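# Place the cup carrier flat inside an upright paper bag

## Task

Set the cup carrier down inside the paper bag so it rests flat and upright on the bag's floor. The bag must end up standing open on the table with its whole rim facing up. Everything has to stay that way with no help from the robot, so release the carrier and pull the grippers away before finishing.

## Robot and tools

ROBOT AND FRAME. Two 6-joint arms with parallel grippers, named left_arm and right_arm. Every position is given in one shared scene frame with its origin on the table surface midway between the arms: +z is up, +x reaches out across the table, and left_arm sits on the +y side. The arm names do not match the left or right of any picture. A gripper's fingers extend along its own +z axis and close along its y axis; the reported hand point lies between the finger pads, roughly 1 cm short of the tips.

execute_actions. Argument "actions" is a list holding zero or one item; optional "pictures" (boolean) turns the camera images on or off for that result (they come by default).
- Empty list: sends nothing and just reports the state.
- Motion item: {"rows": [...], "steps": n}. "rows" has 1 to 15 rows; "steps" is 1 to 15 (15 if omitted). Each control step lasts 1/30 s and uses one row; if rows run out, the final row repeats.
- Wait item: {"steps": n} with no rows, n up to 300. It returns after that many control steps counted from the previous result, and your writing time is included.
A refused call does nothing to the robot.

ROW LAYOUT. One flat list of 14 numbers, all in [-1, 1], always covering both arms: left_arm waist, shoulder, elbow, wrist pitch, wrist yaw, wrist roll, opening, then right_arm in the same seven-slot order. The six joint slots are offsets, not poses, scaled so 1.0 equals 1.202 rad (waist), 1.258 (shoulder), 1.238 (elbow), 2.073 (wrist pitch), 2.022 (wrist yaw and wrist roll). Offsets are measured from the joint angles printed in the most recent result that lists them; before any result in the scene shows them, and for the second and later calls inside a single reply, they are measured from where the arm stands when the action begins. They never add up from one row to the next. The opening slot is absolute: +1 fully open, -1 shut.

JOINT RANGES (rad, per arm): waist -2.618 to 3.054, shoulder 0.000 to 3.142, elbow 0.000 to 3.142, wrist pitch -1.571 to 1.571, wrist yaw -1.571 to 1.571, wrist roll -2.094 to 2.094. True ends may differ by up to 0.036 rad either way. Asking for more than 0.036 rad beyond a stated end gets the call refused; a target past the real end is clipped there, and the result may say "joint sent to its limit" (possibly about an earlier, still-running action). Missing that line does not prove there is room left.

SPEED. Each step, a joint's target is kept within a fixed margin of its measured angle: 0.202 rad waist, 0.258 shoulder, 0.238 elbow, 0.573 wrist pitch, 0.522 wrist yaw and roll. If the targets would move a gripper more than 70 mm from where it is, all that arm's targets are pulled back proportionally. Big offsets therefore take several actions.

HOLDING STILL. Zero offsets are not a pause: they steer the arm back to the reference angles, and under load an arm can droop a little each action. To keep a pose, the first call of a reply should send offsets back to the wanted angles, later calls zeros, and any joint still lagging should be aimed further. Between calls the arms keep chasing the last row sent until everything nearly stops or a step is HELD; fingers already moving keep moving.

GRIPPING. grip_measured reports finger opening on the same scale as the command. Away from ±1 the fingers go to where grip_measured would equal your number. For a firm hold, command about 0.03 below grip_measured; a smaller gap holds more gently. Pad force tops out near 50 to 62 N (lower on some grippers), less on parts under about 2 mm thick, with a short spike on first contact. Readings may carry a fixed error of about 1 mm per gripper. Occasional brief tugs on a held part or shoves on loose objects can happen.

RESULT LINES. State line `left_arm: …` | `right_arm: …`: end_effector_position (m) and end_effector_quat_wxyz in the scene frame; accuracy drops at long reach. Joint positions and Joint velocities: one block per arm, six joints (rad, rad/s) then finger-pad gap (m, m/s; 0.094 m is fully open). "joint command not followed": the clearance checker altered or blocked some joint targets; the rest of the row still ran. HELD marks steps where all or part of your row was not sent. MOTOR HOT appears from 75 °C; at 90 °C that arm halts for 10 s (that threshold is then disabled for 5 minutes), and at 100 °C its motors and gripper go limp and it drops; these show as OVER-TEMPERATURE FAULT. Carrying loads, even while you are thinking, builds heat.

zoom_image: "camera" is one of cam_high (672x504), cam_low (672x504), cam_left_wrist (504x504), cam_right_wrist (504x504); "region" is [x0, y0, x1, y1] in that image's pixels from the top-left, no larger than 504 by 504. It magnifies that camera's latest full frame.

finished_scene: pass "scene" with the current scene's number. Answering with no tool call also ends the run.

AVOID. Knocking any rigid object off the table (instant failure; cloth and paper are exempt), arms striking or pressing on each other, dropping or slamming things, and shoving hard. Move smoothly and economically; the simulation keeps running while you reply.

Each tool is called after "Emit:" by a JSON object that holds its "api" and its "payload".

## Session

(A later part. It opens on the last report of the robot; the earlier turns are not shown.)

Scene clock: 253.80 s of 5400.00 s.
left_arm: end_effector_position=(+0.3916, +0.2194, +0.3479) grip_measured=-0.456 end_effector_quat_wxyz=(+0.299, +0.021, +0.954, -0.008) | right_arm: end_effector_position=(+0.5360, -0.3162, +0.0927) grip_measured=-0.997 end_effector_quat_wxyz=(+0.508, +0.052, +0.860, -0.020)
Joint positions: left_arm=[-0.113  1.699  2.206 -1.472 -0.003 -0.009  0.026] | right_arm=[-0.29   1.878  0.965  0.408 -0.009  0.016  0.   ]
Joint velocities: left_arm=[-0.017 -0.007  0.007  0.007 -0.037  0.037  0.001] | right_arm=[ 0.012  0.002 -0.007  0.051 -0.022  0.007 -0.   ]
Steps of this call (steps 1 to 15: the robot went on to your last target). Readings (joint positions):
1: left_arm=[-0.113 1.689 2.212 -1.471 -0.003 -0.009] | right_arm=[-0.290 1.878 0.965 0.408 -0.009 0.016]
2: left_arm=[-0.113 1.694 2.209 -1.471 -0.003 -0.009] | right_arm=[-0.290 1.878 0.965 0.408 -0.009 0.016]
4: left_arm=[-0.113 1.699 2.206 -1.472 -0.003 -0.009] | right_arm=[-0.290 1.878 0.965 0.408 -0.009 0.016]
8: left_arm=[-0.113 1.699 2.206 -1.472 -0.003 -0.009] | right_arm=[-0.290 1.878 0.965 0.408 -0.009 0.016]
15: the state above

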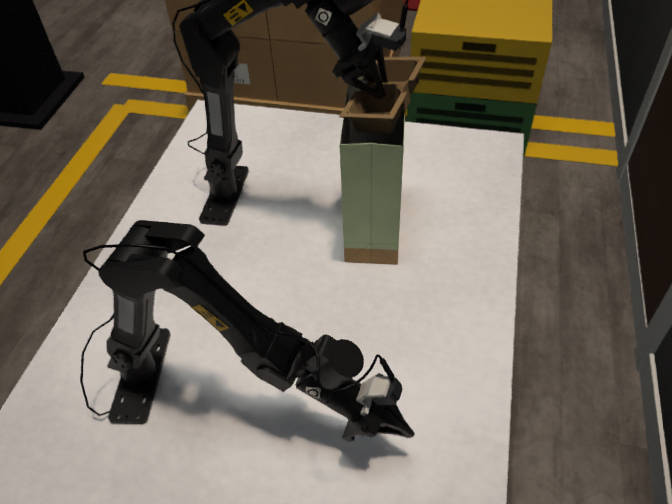

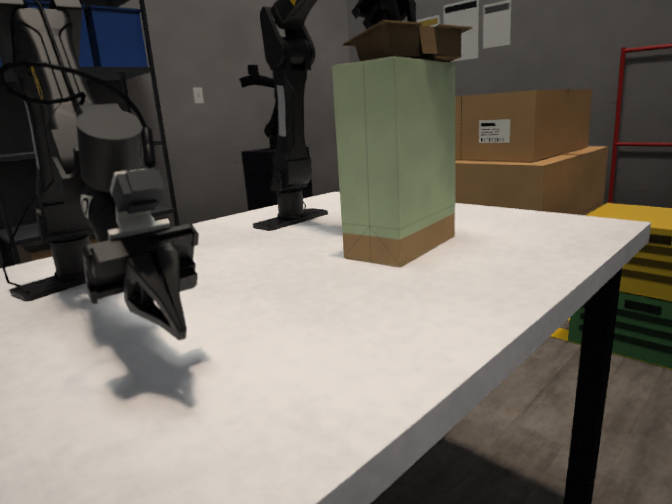

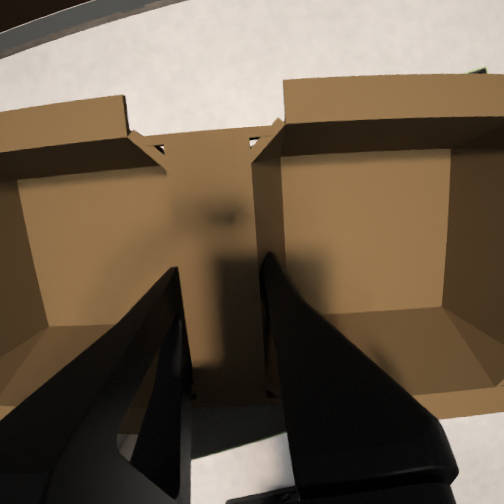

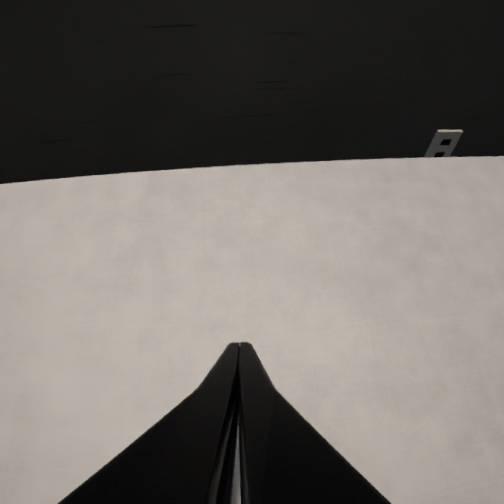

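Emit:
{"api": "execute_actions", "payload": {"actions": [{"rows":[[0,-0.02,0,0,0,-0.03,-0.52,0,0,0,0,0,0,-1],[0,-0.03,0,0,0,-0.06,-0.52,0,0,0,0,0,0,-1],[-0.02,-0.03,0,0,0,-0.09,-0.52,0,0,0,0,0,0,-1],[-0.03,-0.03,0,0,0,-0.12,-0.52,0,0,0,0,0,0,-1],[-0.04,-0.03,0,0,0,-0.15,-0.52,0,0,0,0,0,0,-1],[-0.05,-0.03,0,0,0,-0.18,-0.52,0,0,0,0,0,0,-1],[-0.05,-0.03,0,0,0,-0.2,-0.52,0,0,0,0,0,0,-1]]}], "pictures": false}}

Emit:
{"api": "execute_actions", "payload": {"actions": [{"steps":10}]}}

Emit:
{"api": "zoom_image", "payload": {"camera": "cam_high", "region": [290,0,470,180]}}

Emit:
{"api": "zoom_image", "payload": {"camera": "cam_low", "region": [300,0,500,140]}}

Scene clock: 277.23 s of 5400.00 s.
left_arm: end_effector_position=(+0.3856, +0.1984, +0.3545) grip_measured=-0.456 end_effector_quat_wxyz=(+0.299, -0.125, +0.943, -0.071) | right_arm: end_effector_position=(+0.5360, -0.3162, +0.0927) grip_measured=-0.997 end_effector_quat_wxyz=(+0.508, +0.052, +0.860, -0.020)
Joint positions: left_arm=[-0.17   1.68   2.206 -1.472 -0.004 -0.372  0.026] | right_arm=[-0.29   1.878  0.965  0.408 -0.009  0.016  0.   ]
Joint velocities: left_arm=[ 0.007 -0.002  0.007 -0.007  0.007 -0.242 -0.   ] | right_arm=[-0.012 -0.007  0.022 -0.037  0.007 -0.051  0.001]
Steps of this call (steps 1 to 15: the robot went on to your last target; steps 16 to 90: nothing new was sent; then 19.93 s passed at rest; steps 91 to 105: all 15 steps of this action). Readings (joint positions):
91: left_arm=[-0.113 1.699 2.206 -1.472 -0.003 -0.017] | right_arm=[-0.290 1.878 0.965 0.408 -0.009 0.016]
92: left_arm=[-0.113 1.697 2.206 -1.472 -0.003 -0.034] | right_arm=[-0.290 1.878 0.965 0.408 -0.009 0.016]
94: left_arm=[-0.120 1.694 2.206 -1.472 -0.005 -0.095] | right_arm=[-0.290 1.878 0.965 0.408 -0.009 0.016]
98: left_arm=[-0.162 1.684 2.206 -1.472 -0.005 -0.258] | right_arm=[-0.290 1.878 0.965 0.408 -0.009 0.016]
105: the state above

Scene clock: 277.57 s of 5400.00 s.
left_arm: end_effector_position=(+0.3856, +0.1984, +0.3545) grip_measured=-0.456 end_effector_quat_wxyz=(+0.298, -0.138, +0.942, -0.075) | right_arm: end_effector_position=(+0.5360, -0.3162, +0.0927) grip_measured=-0.997 end_effector_quat_wxyz=(+0.508, +0.052, +0.860, -0.020)
Joint positions: left_arm=[-0.17   1.68   2.206 -1.472 -0.004 -0.399  0.026] | right_arm=[-0.29   1.878  0.965  0.408 -0.009  0.016  0.   ]
Joint velocities: left_arm=[-0.007  0.012  0.002 -0.066 -0.066 -0.081 -0.002] | right_arm=[-0.022 -0.002  0.007 -0.051 -0.007 -0.007 -0.   ]
Steps of this call (steps 1 to 10: the robot went on to your last target). Readings (joint positions):
1: left_arm=[-0.170 1.680 2.206 -1.472 -0.004 -0.378] | right_arm=[-0.290 1.878 0.965 0.408 -0.009 0.016]
2: left_arm=[-0.170 1.680 2.206 -1.472 -0.004 -0.383] | right_arm=[-0.290 1.878 0.965 0.408 -0.009 0.016]
4: left_arm=[-0.170 1.680 2.206 -1.472 -0.004 -0.390] | right_arm=[-0.290 1.878 0.965 0.408 -0.009 0.016]
8: left_arm=[-0.170 1.680 2.206 -1.472 -0.004 -0.397] | right_arm=[-0.290 1.878 0.965 0.408 -0.009 0.016]
10: the state above

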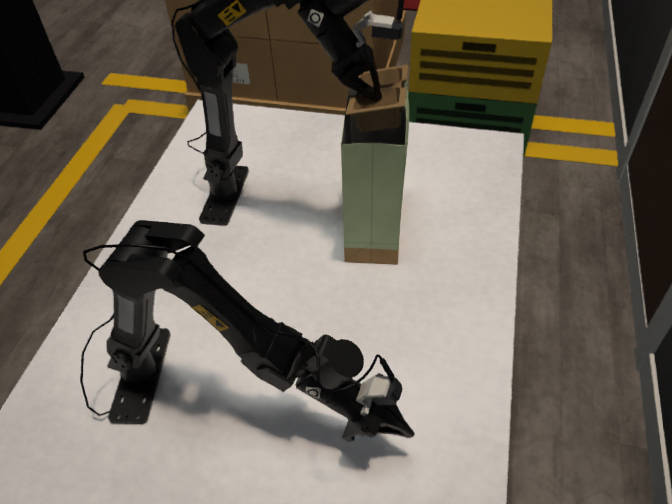

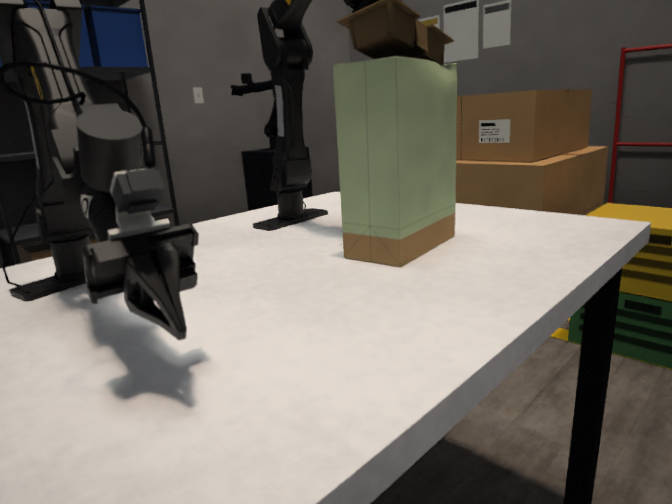

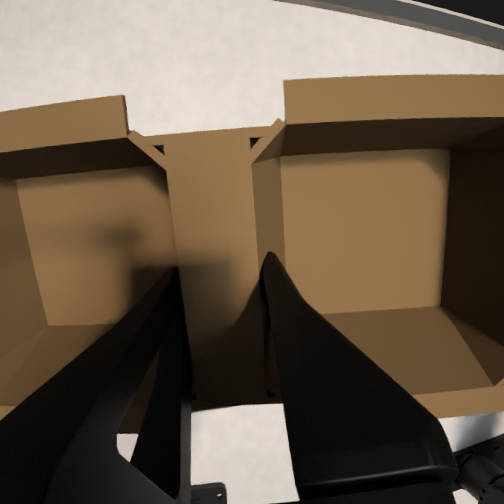

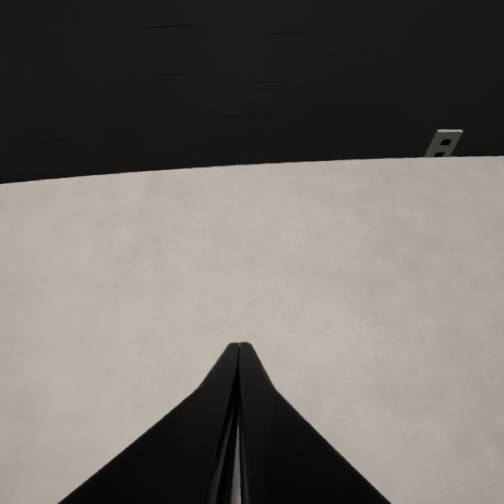

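Region (290, 0, 470, 180) of cam_high's 672x504 image, scaled by 2.800, with more detail than that image has.

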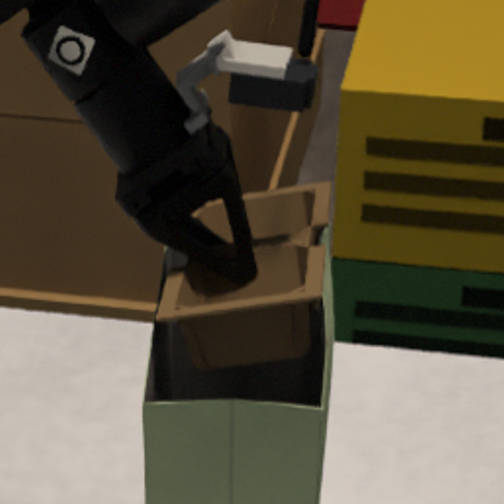

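Region (300, 0, 500, 140) of cam_low's 672x504 image, scaled by 2.520, with more detail than that image has; it fills the top 353 rows of this view, and the rest is white.

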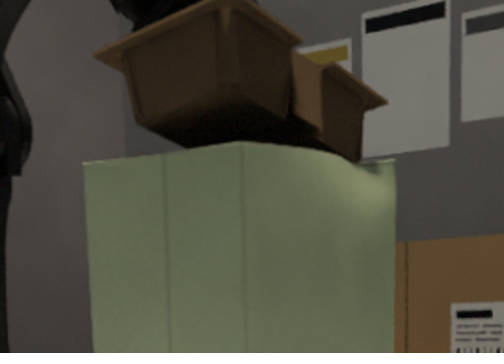

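Emit:
{"api": "execute_actions", "payload": {"actions": [{"rows":[[0,-0.04,0,0,0,0,-0.52,0,0,0,0,0,0,-1],[-0.02,-0.04,0,0,0,0,-0.52,0,0,0,0,0,0,-1],[-0.03,-0.04,-0.02,0,0,0,-0.52,0,0,0,0,0,0,-1],[-0.04,-0.04,-0.04,0,0,0,-0.52,0,0,0,0,0,0,-1],[-0.04,-0.04,-0.06,0,0,0,-0.52,0,0,0,0,0,0,-1],[-0.04,-0.04,-0.07,0,0,0,-0.52,0,0,0,0,0,0,-1]]}]}}

Emit:
{"api": "zoom_image", "payload": {"camera": "cam_high", "region": [290,0,470,180]}}

Emit:
{"api": "zoom_image", "payload": {"camera": "cam_low", "region": [300,0,500,140]}}

Scene clock: 286.60 s of 5400.00 s.
left_arm: end_effector_position=(+0.3707, +0.1837, +0.3435) grip_measured=-0.456 end_effector_quat_wxyz=(+0.278, -0.119, +0.950, -0.078) | right_arm: end_effector_position=(+0.5360, -0.3162, +0.0927) grip_measured=-0.997 end_effector_quat_wxyz=(+0.508, +0.052, +0.860, -0.020)
Joint positions: left_arm=[-0.215  1.639  2.131 -1.477 -0.004 -0.403  0.026] | right_arm=[-0.29   1.878  0.965  0.408 -0.009  0.016  0.   ]
Joint velocities: left_arm=[-0.012  0.007  0.007  0.007  0.081 -0.037 -0.   ] | right_arm=[ 0.002  0.012 -0.007 -0.007 -0.051 -0.051 -0.001]
Steps of this call (steps 1 to 30: the robot went on to your last target; steps 31 to 90: nothing new was sent; then 5.53 s passed at rest; steps 91 to 105: all 15 steps of this action). Readings (joint positions):
91: left_arm=[-0.170 1.678 2.206 -1.472 -0.004 -0.403] | right_arm=[-0.290 1.878 0.965 0.408 -0.009 0.016]
92: left_arm=[-0.172 1.675 2.206 -1.472 -0.005 -0.403] | right_arm=[-0.290 1.878 0.965 0.408 -0.009 0.016]
94: left_arm=[-0.186 1.662 2.197 -1.471 -0.006 -0.403] | right_arm=[-0.290 1.878 0.965 0.408 -0.009 0.016]
98: left_arm=[-0.214 1.639 2.148 -1.475 -0.004 -0.403] | right_arm=[-0.290 1.878 0.965 0.408 -0.009 0.016]
105: the state above

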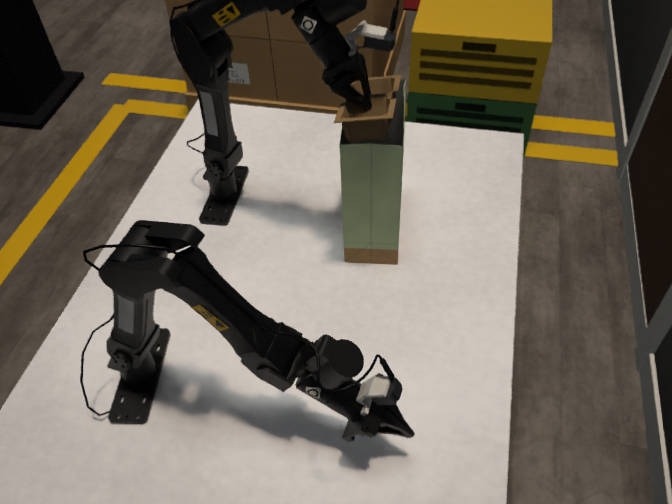

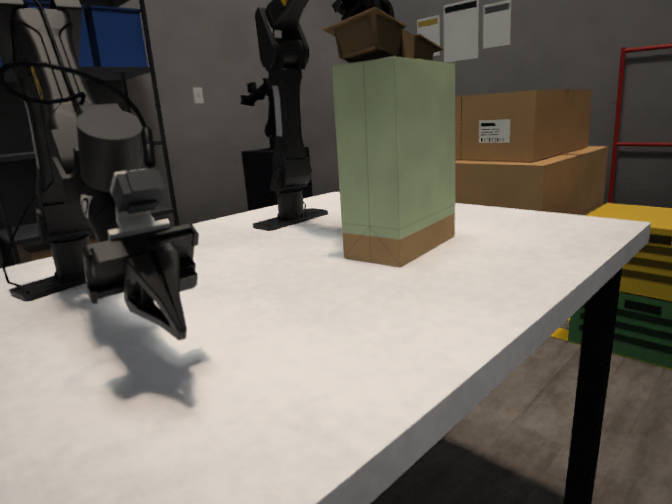

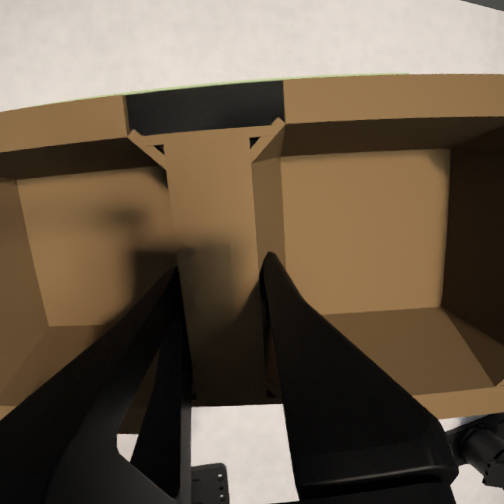

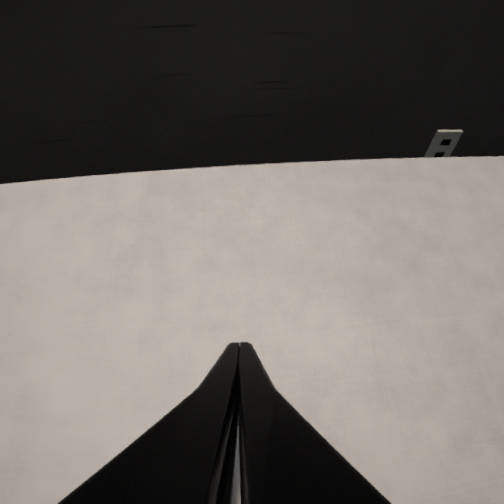

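Region (290, 0, 470, 180) of cam_high's 672x504 image, scaled by 2.800, with more detail than that image has.

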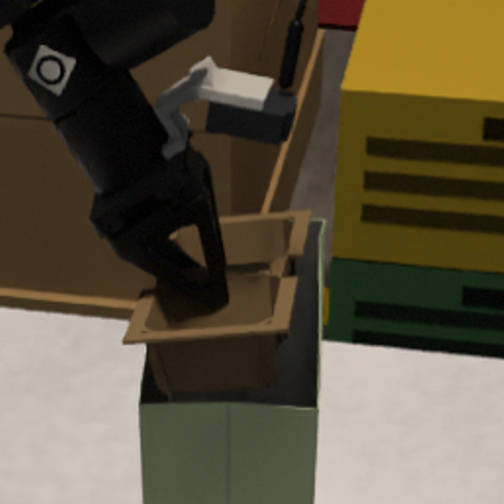

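Region (300, 0, 500, 140) of cam_low's 672x504 image, scaled by 2.520, with more detail than that image has; it fills the top 353 rows of this view, and the rest is white.

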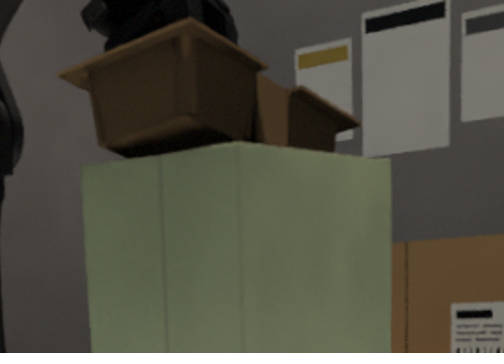

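Emit:
{"api": "execute_actions", "payload": {"actions": [{"rows":[[0,0.02,0.02,0,0,0.02,-0.52,0,0,0,0,0,0,-1],[0,0.03,0.02,0,0,0.03,-0.52,0,0,0,0,0,0,-1],[0,0.04,0.02,0,0,0.03,-0.52,0,0,0,0,0,0,-1],[0,0.05,0.02,0,0,0.03,-0.52,0,0,0,0,0,0,-1],[0,0.06,0.02,0,0,0.03,-0.52,0,0,0,0,0,0,-1],[0,0.07,0.02,0,0,0.03,-0.52,0,0,0,0,0,0,-1]]}]}}

Emit:
{"api": "zoom_image", "payload": {"camera": "cam_high", "region": [290,0,470,180]}}

Emit:
{"api": "zoom_image", "payload": {"camera": "cam_low", "region": [300,0,500,140]}}

Scene clock: 295.07 s of 5400.00 s.
left_arm: end_effector_position=(+0.3919, +0.1805, +0.3120) grip_measured=-0.456 end_effector_quat_wxyz=(+0.241, -0.097, +0.964, -0.060) | right_arm: end_effector_position=(+0.5360, -0.3162, +0.0927) grip_measured=-0.997 end_effector_quat_wxyz=(+0.508, +0.052, +0.860, -0.020)
Joint positions: left_arm=[-0.215  1.731  2.131 -1.467 -0.005 -0.354  0.026] | right_arm=[-0.29   1.878  0.965  0.408 -0.009  0.016  0.   ]
Joint velocities: left_arm=[-0.012  0.007 -0.007 -0.022 -0.022  0.051 -0.   ] | right_arm=[ 0.002 -0.002 -0.007 -0.095 -0.051 -0.022  0.   ]
Steps of this call (steps 1 to 15: the robot went on to your last target; steps 16 to 90: nothing new was sent; then 4.97 s passed at rest; steps 91 to 105: all 15 steps of this action). Readings (joint positions):
91: left_arm=[-0.215 1.641 2.131 -1.477 -0.004 -0.398] | right_arm=[-0.290 1.878 0.965 0.408 -0.009 0.016]
92: left_arm=[-0.215 1.644 2.131 -1.477 -0.004 -0.390] | right_arm=[-0.290 1.878 0.965 0.408 -0.009 0.016]
94: left_arm=[-0.215 1.658 2.131 -1.478 -0.004 -0.377] | right_arm=[-0.290 1.878 0.965 0.408 -0.009 0.016]
98: left_arm=[-0.215 1.709 2.131 -1.473 -0.003 -0.365] | right_arm=[-0.290 1.878 0.965 0.408 -0.009 0.016]
105: the state above

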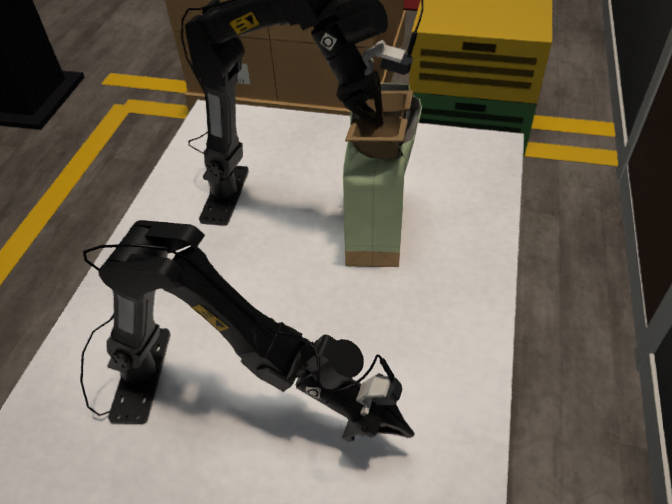

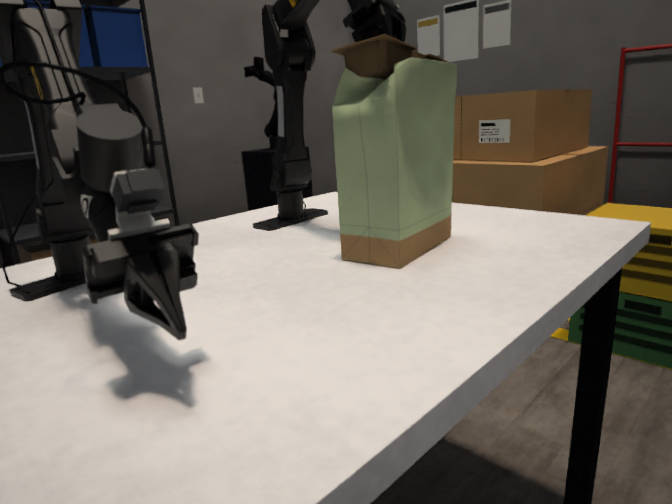

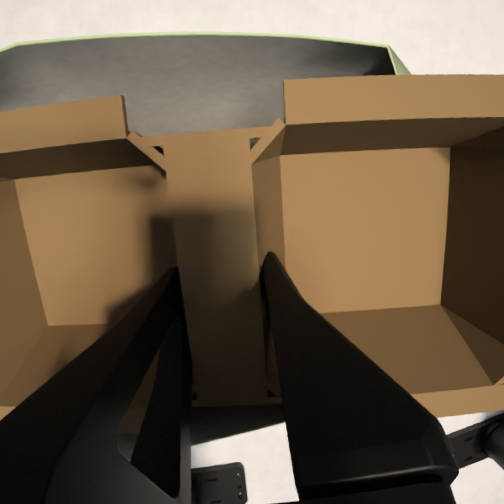

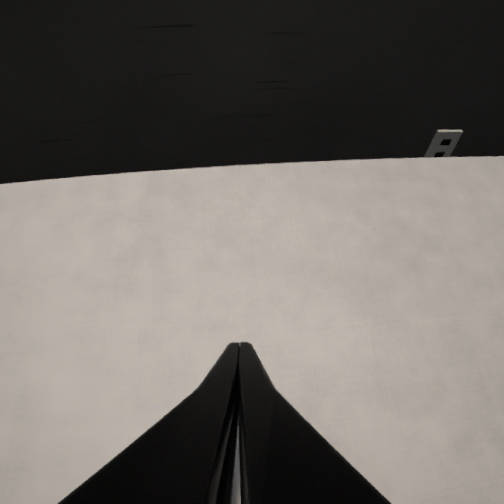

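Region (290, 0, 470, 180) of cam_high's 672x504 image, scaled by 2.800, with more detail than that image has.

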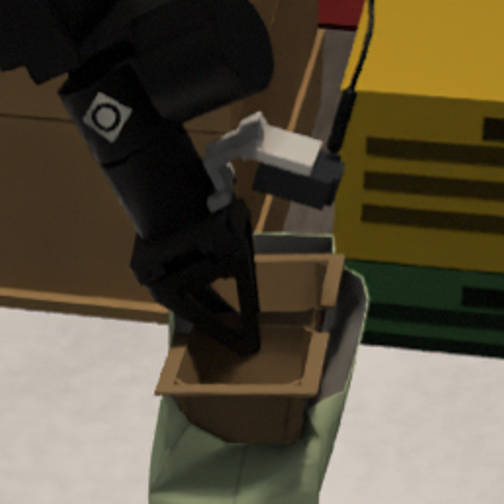

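Region (300, 0, 500, 140) of cam_low's 672x504 image, scaled by 2.520, with more detail than that image has; it fills the top 353 rows of this view, and the rest is white.

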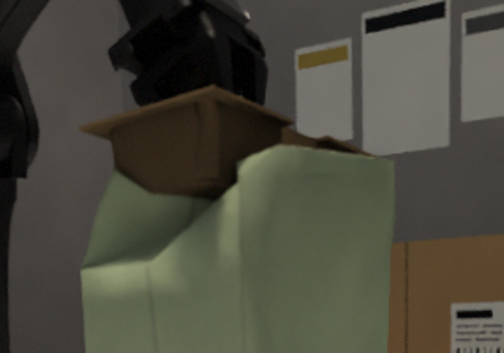

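Emit:
{"api": "execute_actions", "payload": {"actions": [{"rows":[[0,-0.02,0.01,0,0,0,-0.52,0,0,0,0,0,0,-1],[0,-0.04,0.02,0,0,0,-0.52,0,0,0,0,0,0,-1],[0,-0.05,0.03,0,0,0,-0.52,0,0,0,0,0,0,-1],[0,-0.06,0.04,0,0,0,-0.52,0,0,0,0,0,0,-1],[0,-0.06,0.05,0,0,0,-0.52,0,0,0,0,0,0,-1],[0.02,-0.06,0.05,0,0,0,-0.52,0,0,0,0,0,0,-1],[0.03,-0.06,0.05,0,0,0,-0.52,0,0,0,0,0,0,-1],[0.04,-0.06,0.05,0,0,0,-0.52,0,0,0,0,0,0,-1],[0.05,-0.06,0.05,0,0,0,-0.52,0,0,0,0,0,0,-1],[0.06,-0.06,0.05,0,0,0,-0.52,0,0,0,0,0,0,-1],[0.07,-0.06,0.05,0,0,0,-0.52,0,0,0,0,0,0,-1]]}]}}

Emit:
{"api": "zoom_image", "payload": {"camera": "cam_high", "region": [290,0,470,180]}}

Emit:
{"api": "zoom_image", "payload": {"camera": "cam_low", "region": [300,0,500,140]}}

Scene clock: 306.63 s of 5400.00 s.
left_arm: end_effector_position=(+0.3826, +0.2127, +0.3478) grip_measured=-0.456 end_effector_quat_wxyz=(+0.292, -0.134, +0.945, -0.061) | right_arm: end_effector_position=(+0.5360, -0.3162, +0.0927) grip_measured=-0.997 end_effector_quat_wxyz=(+0.508, +0.052, +0.860, -0.020)
Joint positions: left_arm=[-0.133  1.664  2.166 -1.468 -0.005 -0.353  0.026] | right_arm=[-0.29   1.878  0.965  0.408 -0.009  0.016  0.   ]
Joint velocities: left_arm=[-0.022 -0.007  0.002 -0.022 -0.022  0.022 -0.   ] | right_arm=[ 0.007  0.012  0.002 -0.125 -0.051 -0.037 -0.   ]
Steps of this call (steps 1 to 15: the robot went on to your last target; steps 16 to 90: nothing new was sent; then 8.07 s passed at rest; steps 91 to 105: all 15 steps of this action). Readings (joint positions):
91: left_arm=[-0.215 1.730 2.131 -1.466 -0.005 -0.353] | right_arm=[-0.290 1.878 0.965 0.408 -0.009 0.016]
92: left_arm=[-0.215 1.727 2.131 -1.465 -0.005 -0.353] | right_arm=[-0.290 1.878 0.965 0.408 -0.009 0.016]
94: left_arm=[-0.215 1.713 2.131 -1.465 -0.005 -0.353] | right_arm=[-0.290 1.878 0.965 0.408 -0.009 0.016]
98: left_arm=[-0.199 1.680 2.156 -1.468 -0.003 -0.353] | right_arm=[-0.290 1.878 0.965 0.408 -0.009 0.016]
105: the state above

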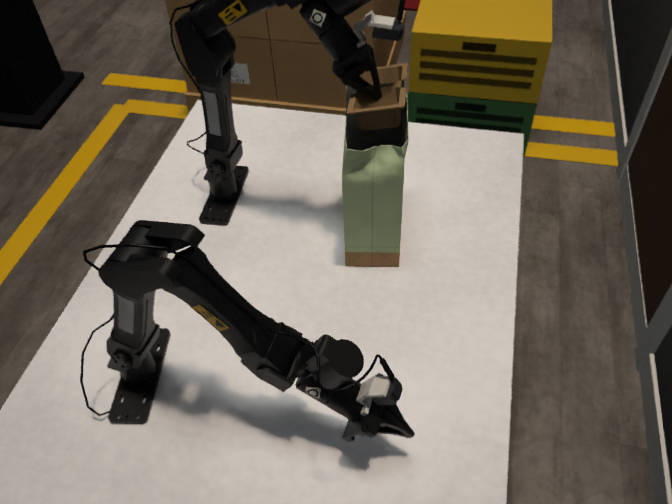

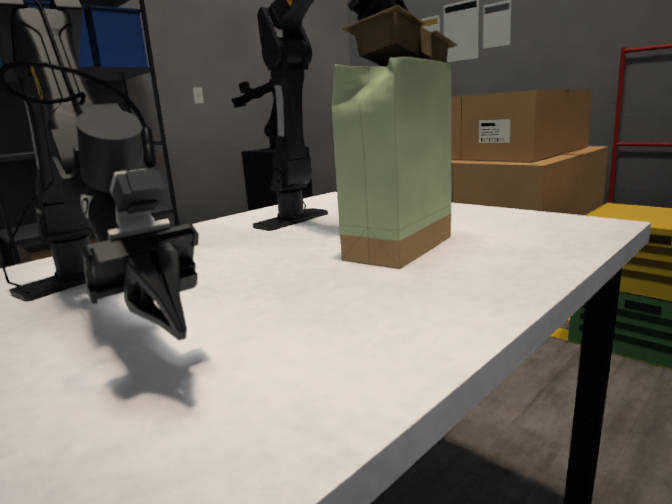

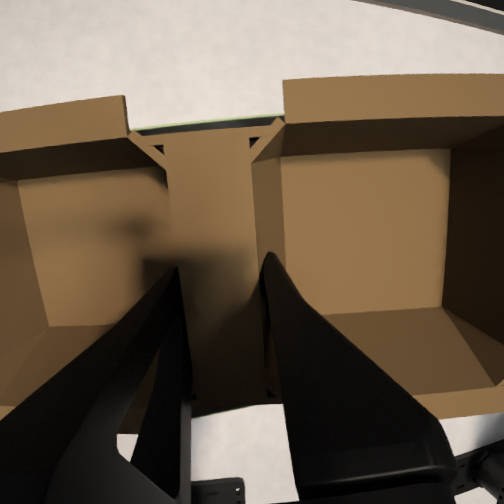

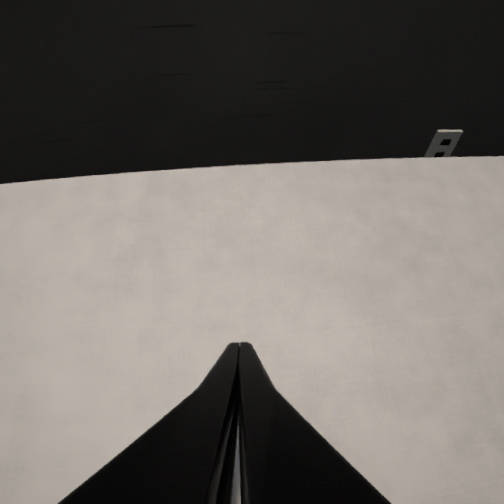

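Region (290, 0, 470, 180) of cam_high's 672x504 image, scaled by 2.800, with more detail than that image has.

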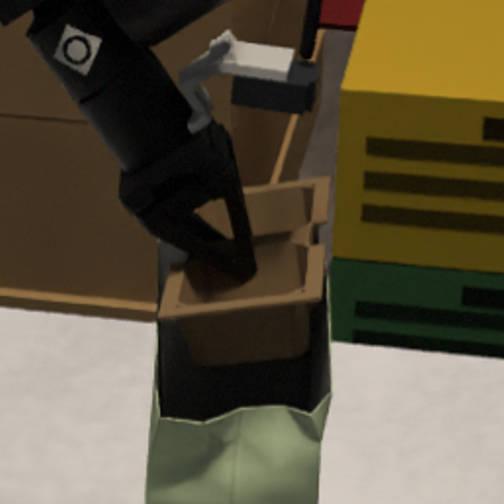

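Region (300, 0, 500, 140) of cam_low's 672x504 image, scaled by 2.520, with more detail than that image has; it fills the top 353 rows of this view, and the rest is white.

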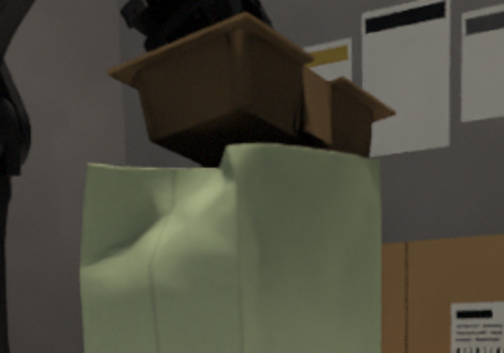

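Emit:
{"api": "execute_actions", "payload": {"actions": [{"rows":[[0.03,0,0,0,0,0,-0.52,0,0,0,0,0,0,-1],[0.03,0,0,0,0,0,-0.52,0,0,0,0,0,0,-1],[0.03,0,0,0,0,0,-0.52,0,0,0,0,0,0,-1],[0.03,0.02,-0.01,0,0,0,-0.52,0,0,0,0,0,0,-1],[0.03,0.03,-0.02,0,0,0,-0.52,0,0,0,0,0,0,-1],[0.03,0.03,-0.03,0,0,0,-0.52,0,0,0,0,0,0,-1]]}]}}

Emit:
{"api": "zoom_image", "payload": {"camera": "cam_high", "region": [290,0,470,180]}}

Emit:
{"api": "zoom_image", "payload": {"camera": "cam_low", "region": [300,0,500,140]}}

Scene clock: 315.10 s of 5400.00 s.
left_arm: end_effector_position=(+0.3914, +0.2246, +0.3244) grip_measured=-0.456 end_effector_quat_wxyz=(+0.261, -0.150, +0.952, -0.048) | right_arm: end_effector_position=(+0.5360, -0.3162, +0.0927) grip_measured=-0.997 end_effector_quat_wxyz=(+0.508, +0.052, +0.860, -0.020)
Joint positions: left_arm=[-0.102  1.706  2.141 -1.468 -0.008 -0.353  0.026] | right_arm=[-0.29   1.878  0.965  0.408 -0.009  0.016  0.   ]
Joint velocities: left_arm=[-0.007 -0.012  0.002  0.022 -0.022 -0.037  0.001] | right_arm=[-0.012  0.002  0.012  0.051 -0.022  0.022 -0.001]
Steps of this call (steps 1 to 15: the robot went on to your last target; steps 16 to 90: nothing new was sent; then 4.97 s passed at rest; steps 91 to 105: all 15 steps of this action). Readings (joint positions):
91: left_arm=[-0.129 1.664 2.166 -1.468 -0.003 -0.353] | right_arm=[-0.290 1.878 0.965 0.408 -0.009 0.016]
92: left_arm=[-0.123 1.664 2.166 -1.468 -0.002 -0.353] | right_arm=[-0.290 1.878 0.965 0.408 -0.009 0.016]
94: left_arm=[-0.108 1.665 2.166 -1.469 -0.002 -0.353] | right_arm=[-0.290 1.878 0.965 0.408 -0.009 0.016]
98: left_arm=[-0.102 1.683 2.154 -1.468 -0.002 -0.353] | right_arm=[-0.290 1.878 0.965 0.408 -0.009 0.016]
105: the state above

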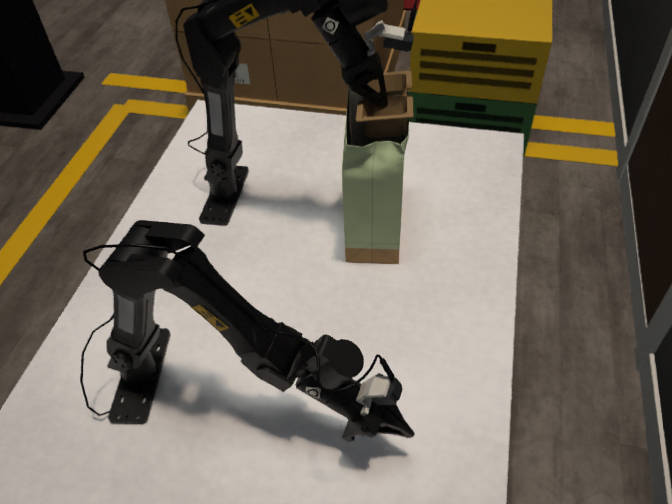

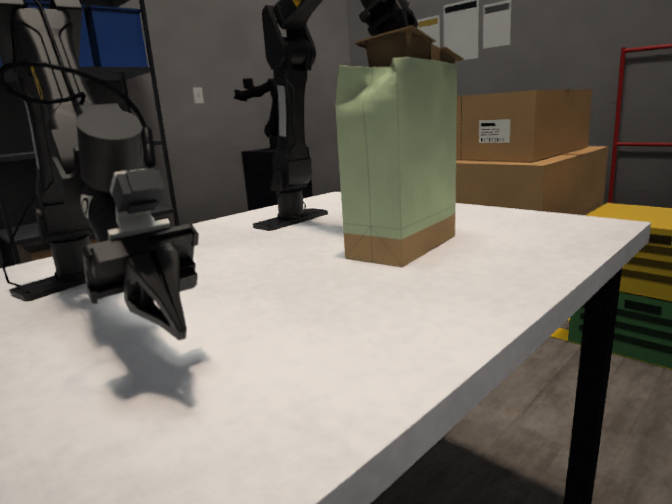

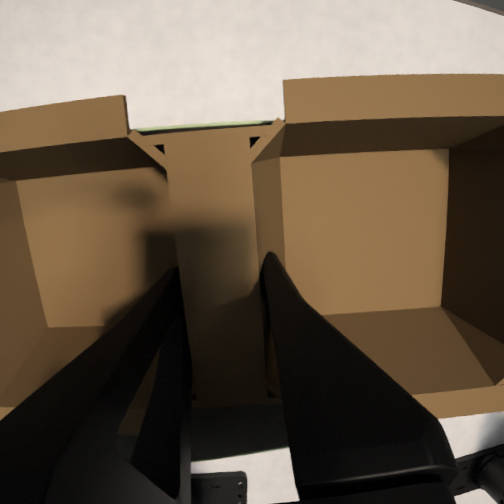

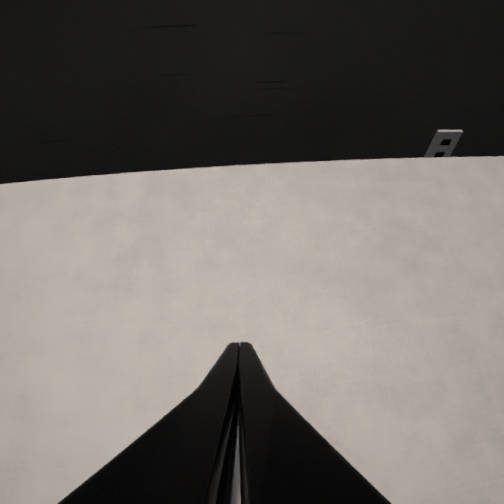

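Region (290, 0, 470, 180) of cam_high's 672x504 image, scaled by 2.800, with more detail than that image has.

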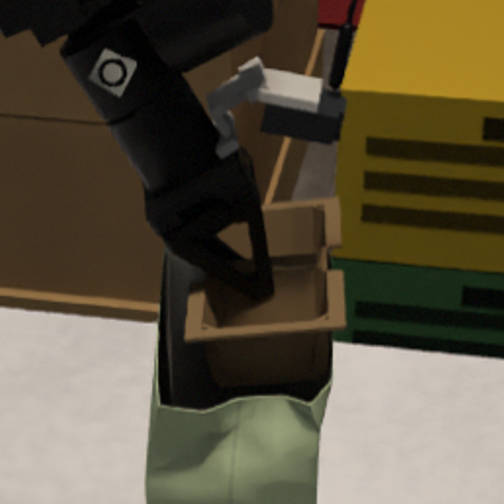

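Region (300, 0, 500, 140) of cam_low's 672x504 image, scaled by 2.520, with more detail than that image has; it fills the top 353 rows of this view, and the rest is white.

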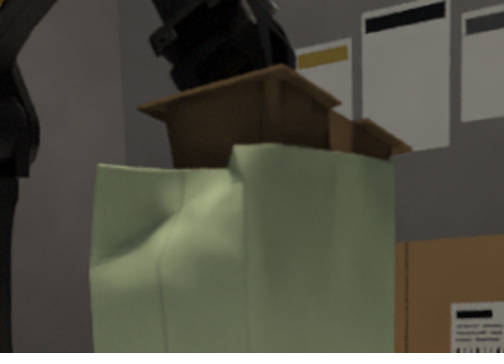

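Emit:
{"api": "execute_actions", "payload": {"actions": [{"rows":[[0,-0.02,-0.01,-0.01,0,0,-0.52,0,0,0,0,0,0,-1],[0,-0.03,-0.02,-0.02,0,0,-0.52,0,0,0,0,0,0,-1],[0,-0.035,-0.03,-0.03,0,0,-0.52,0,0,0,0,0,0,-1],[0,-0.035,-0.04,-0.03,0,0,-0.52,0,0,0,0,0,0,-1]]}]}}

Emit:
{"api": "zoom_image", "payload": {"camera": "cam_high", "region": [290,0,470,180]}}

Emit:
{"api": "zoom_image", "payload": {"camera": "cam_low", "region": [300,0,500,140]}}

Scene clock: 323.27 s of 5400.00 s.
left_arm: end_effector_position=(+0.3744, +0.2269, +0.3205) grip_measured=-0.456 end_effector_quat_wxyz=(+0.242, -0.152, +0.957, -0.040) | right_arm: end_effector_position=(+0.5360, -0.3162, +0.0927) grip_measured=-0.997 end_effector_quat_wxyz=(+0.508, +0.052, +0.860, -0.020)
Joint positions: left_arm=[-0.102  1.676  2.113 -1.512 -0.017 -0.353  0.026] | right_arm=[-0.29   1.878  0.965  0.408 -0.009  0.016  0.   ]
Joint velocities: left_arm=[ 0.007 -0.002  0.012 -0.022 -0.022 -0.037 -0.001] | right_arm=[-0.002 -0.017 -0.017 -0.066  0.007  0.037 -0.   ]
Steps of this call (steps 1 to 15: the robot went on to your last target; steps 16 to 90: nothing new was sent; then 4.67 s passed at rest; steps 91 to 105: all 15 steps of this action). Readings (joint positions):
91: left_arm=[-0.102 1.705 2.141 -1.469 -0.011 -0.353] | right_arm=[-0.290 1.878 0.965 0.408 -0.009 0.016]
92: left_arm=[-0.102 1.704 2.141 -1.472 -0.011 -0.353] | right_arm=[-0.290 1.878 0.965 0.408 -0.009 0.016]
94: left_arm=[-0.102 1.692 2.129 -1.481 -0.011 -0.353] | right_arm=[-0.290 1.878 0.965 0.408 -0.009 0.016]
98: left_arm=[-0.102 1.677 2.115 -1.506 -0.013 -0.353] | right_arm=[-0.290 1.878 0.965 0.408 -0.009 0.016]
105: the state above

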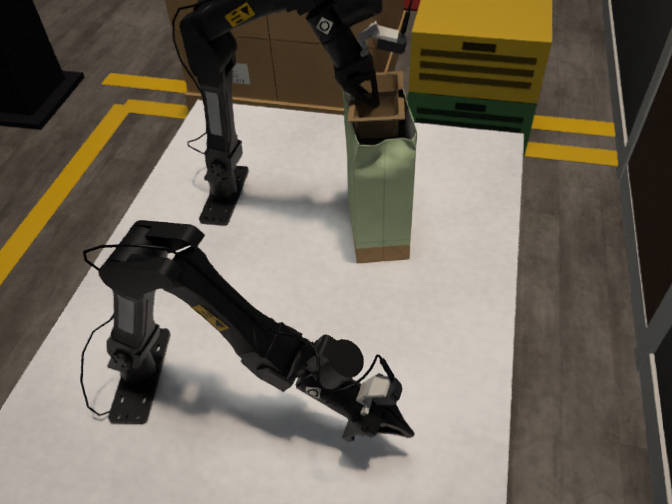

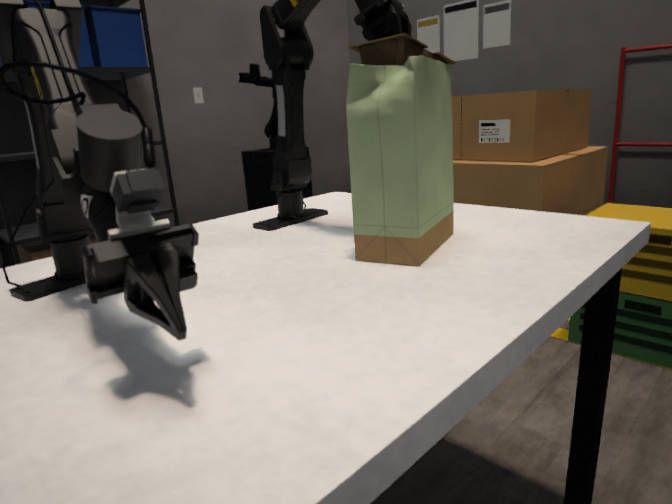

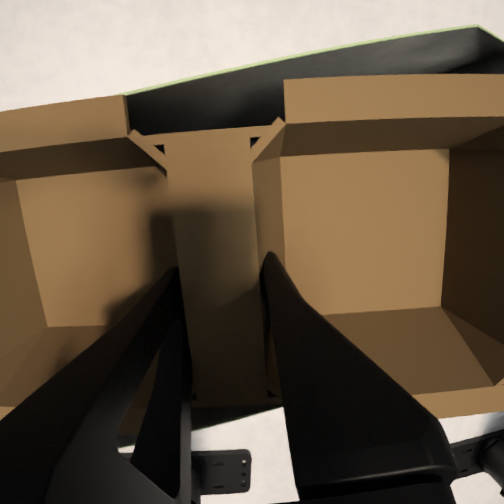

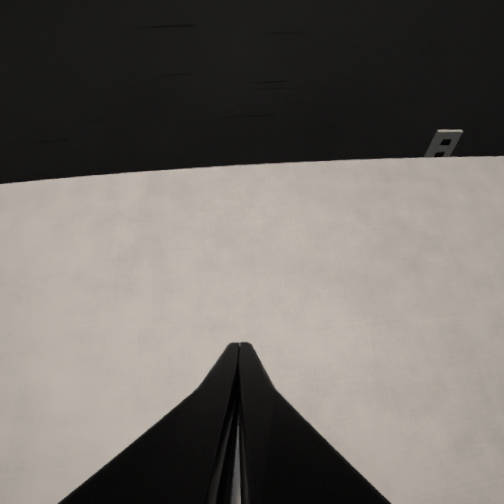

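Region (290, 0, 470, 180) of cam_high's 672x504 image, scaled by 2.800, with more detail than that image has.

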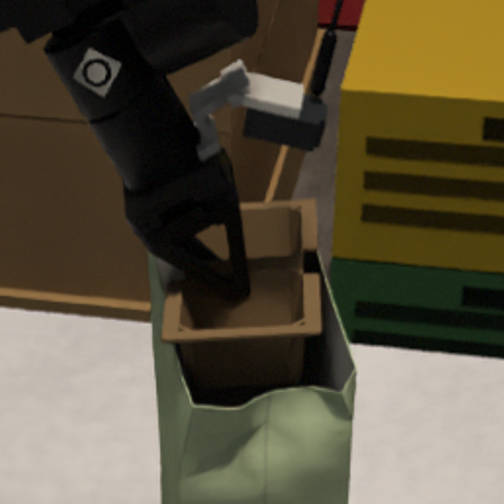

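Region (300, 0, 500, 140) of cam_low's 672x504 image, scaled by 2.520, with more detail than that image has; it fills the top 353 rows of this view, and the rest is white.

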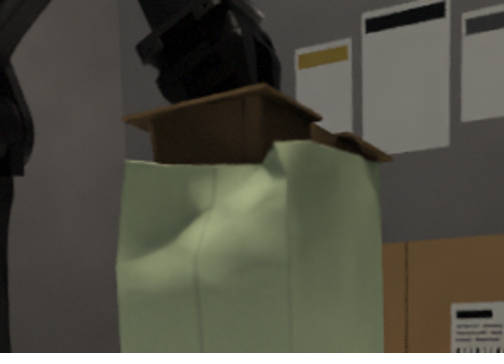

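Emit:
{"api": "execute_actions", "payload": {"actions": [{"rows":[[0,0,0.02,0,0,0,-0.52,0,0,0,0,0,0,-1],[0,0,0.03,0,0,-0.02,-0.52,0,0,0,0,0,0,-1],[0,0,0.03,0,0,-0.04,-0.52,0,0,0,0,0,0,-1],[0,0,0.03,0,0,-0.06,-0.52,0,0,0,0,0,0,-1],[0,0,0.03,0,0,-0.08,-0.52,0,0,0,0,0,0,-1]]}]}}

Emit:
{"api": "zoom_image", "payload": {"camera": "cam_high", "region": [290,0,470,180]}}

Emit:
{"api": "zoom_image", "payload": {"camera": "cam_low", "region": [300,0,500,140]}}

Scene clock: 332.80 s of 5400.00 s.
left_arm: end_effector_position=(+0.3755, +0.2290, +0.3243) grip_measured=-0.456 end_effector_quat_wxyz=(+0.247, -0.215, +0.943, -0.052) | right_arm: end_effector_position=(+0.5360, -0.3162, +0.0927) grip_measured=-0.997 end_effector_quat_wxyz=(+0.508, +0.052, +0.860, -0.020)
Joint positions: left_arm=[-0.102  1.676  2.124 -1.51  -0.029 -0.483  0.026] | right_arm=[-0.29   1.878  0.965  0.408 -0.009  0.016  0.   ]
Joint velocities: left_arm=[-0.002 -0.007 -0.002 -0.022  0.007 -0.081 -0.   ] | right_arm=[-0.017  0.012 -0.022  0.066  0.022  0.037 -0.   ]
Steps of this call (steps 1 to 15: the robot went on to your last target; steps 16 to 90: nothing new was sent; then 6.03 s passed at rest; steps 91 to 105: all 15 steps of this action). Readings (joint positions):
91: left_arm=[-0.102 1.676 2.113 -1.512 -0.018 -0.353] | right_arm=[-0.290 1.878 0.965 0.408 -0.009 0.016]
92: left_arm=[-0.102 1.676 2.113 -1.512 -0.019 -0.356] | right_arm=[-0.290 1.878 0.965 0.408 -0.009 0.016]
94: left_arm=[-0.102 1.676 2.113 -1.512 -0.022 -0.381] | right_arm=[-0.290 1.878 0.965 0.408 -0.009 0.016]
98: left_arm=[-0.102 1.676 2.120 -1.510 -0.028 -0.445] | right_arm=[-0.290 1.878 0.965 0.408 -0.009 0.016]
105: the state above

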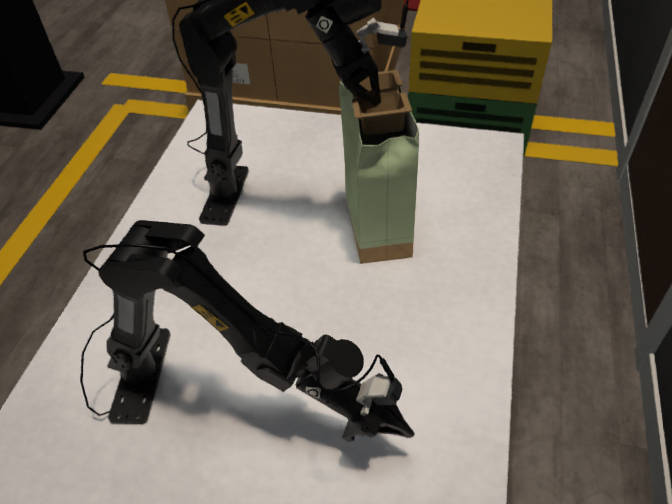

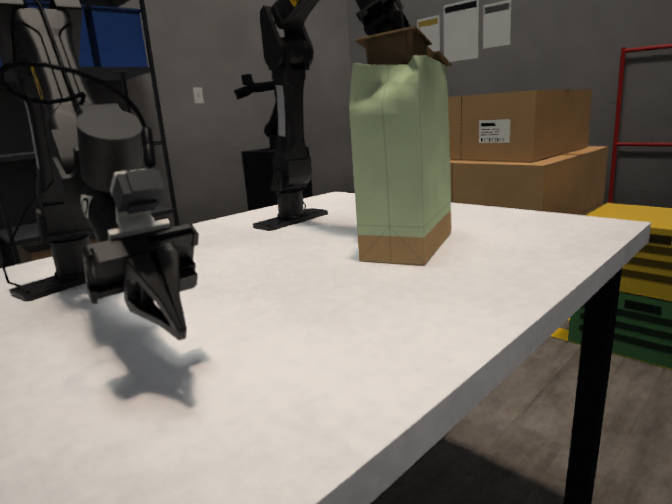

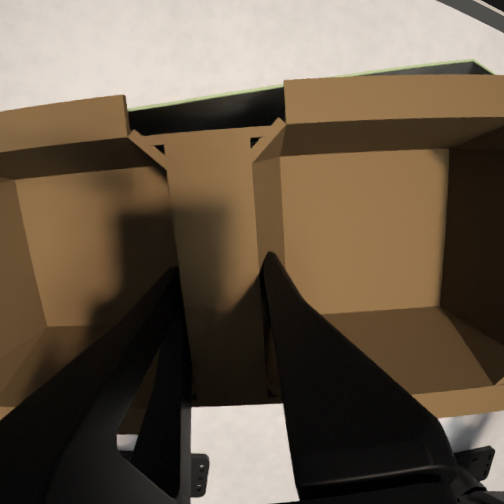

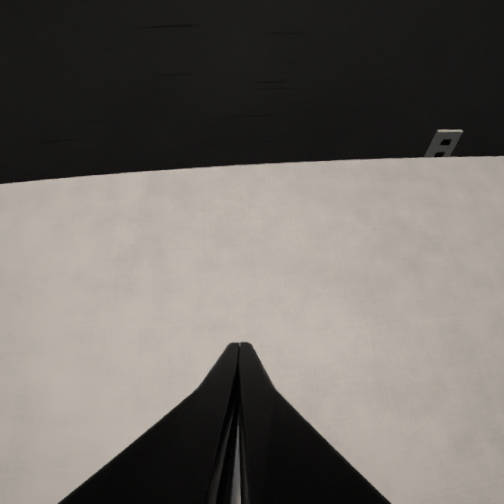

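Region (290, 0, 470, 180) of cam_high's 672x504 image, scaled by 2.800, with more detail than that image has.

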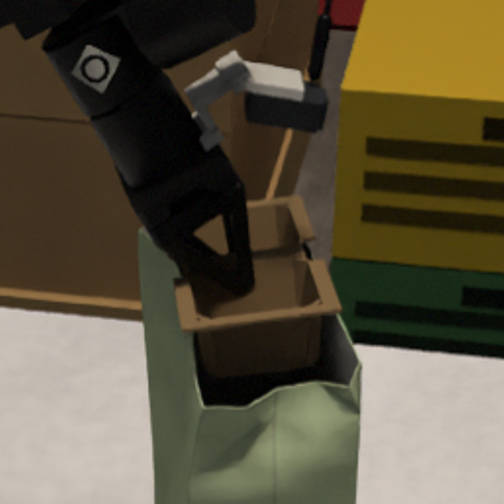

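Region (300, 0, 500, 140) of cam_low's 672x504 image, scaled by 2.520, with more detail than that image has; it fills the top 353 rows of this view, and the rest is white.

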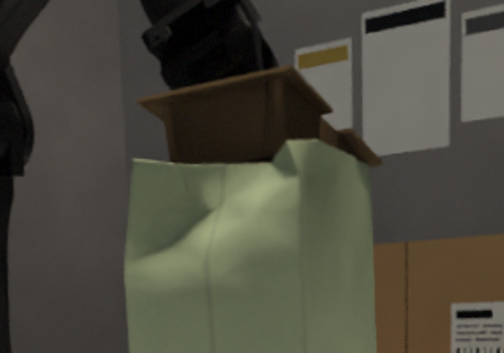

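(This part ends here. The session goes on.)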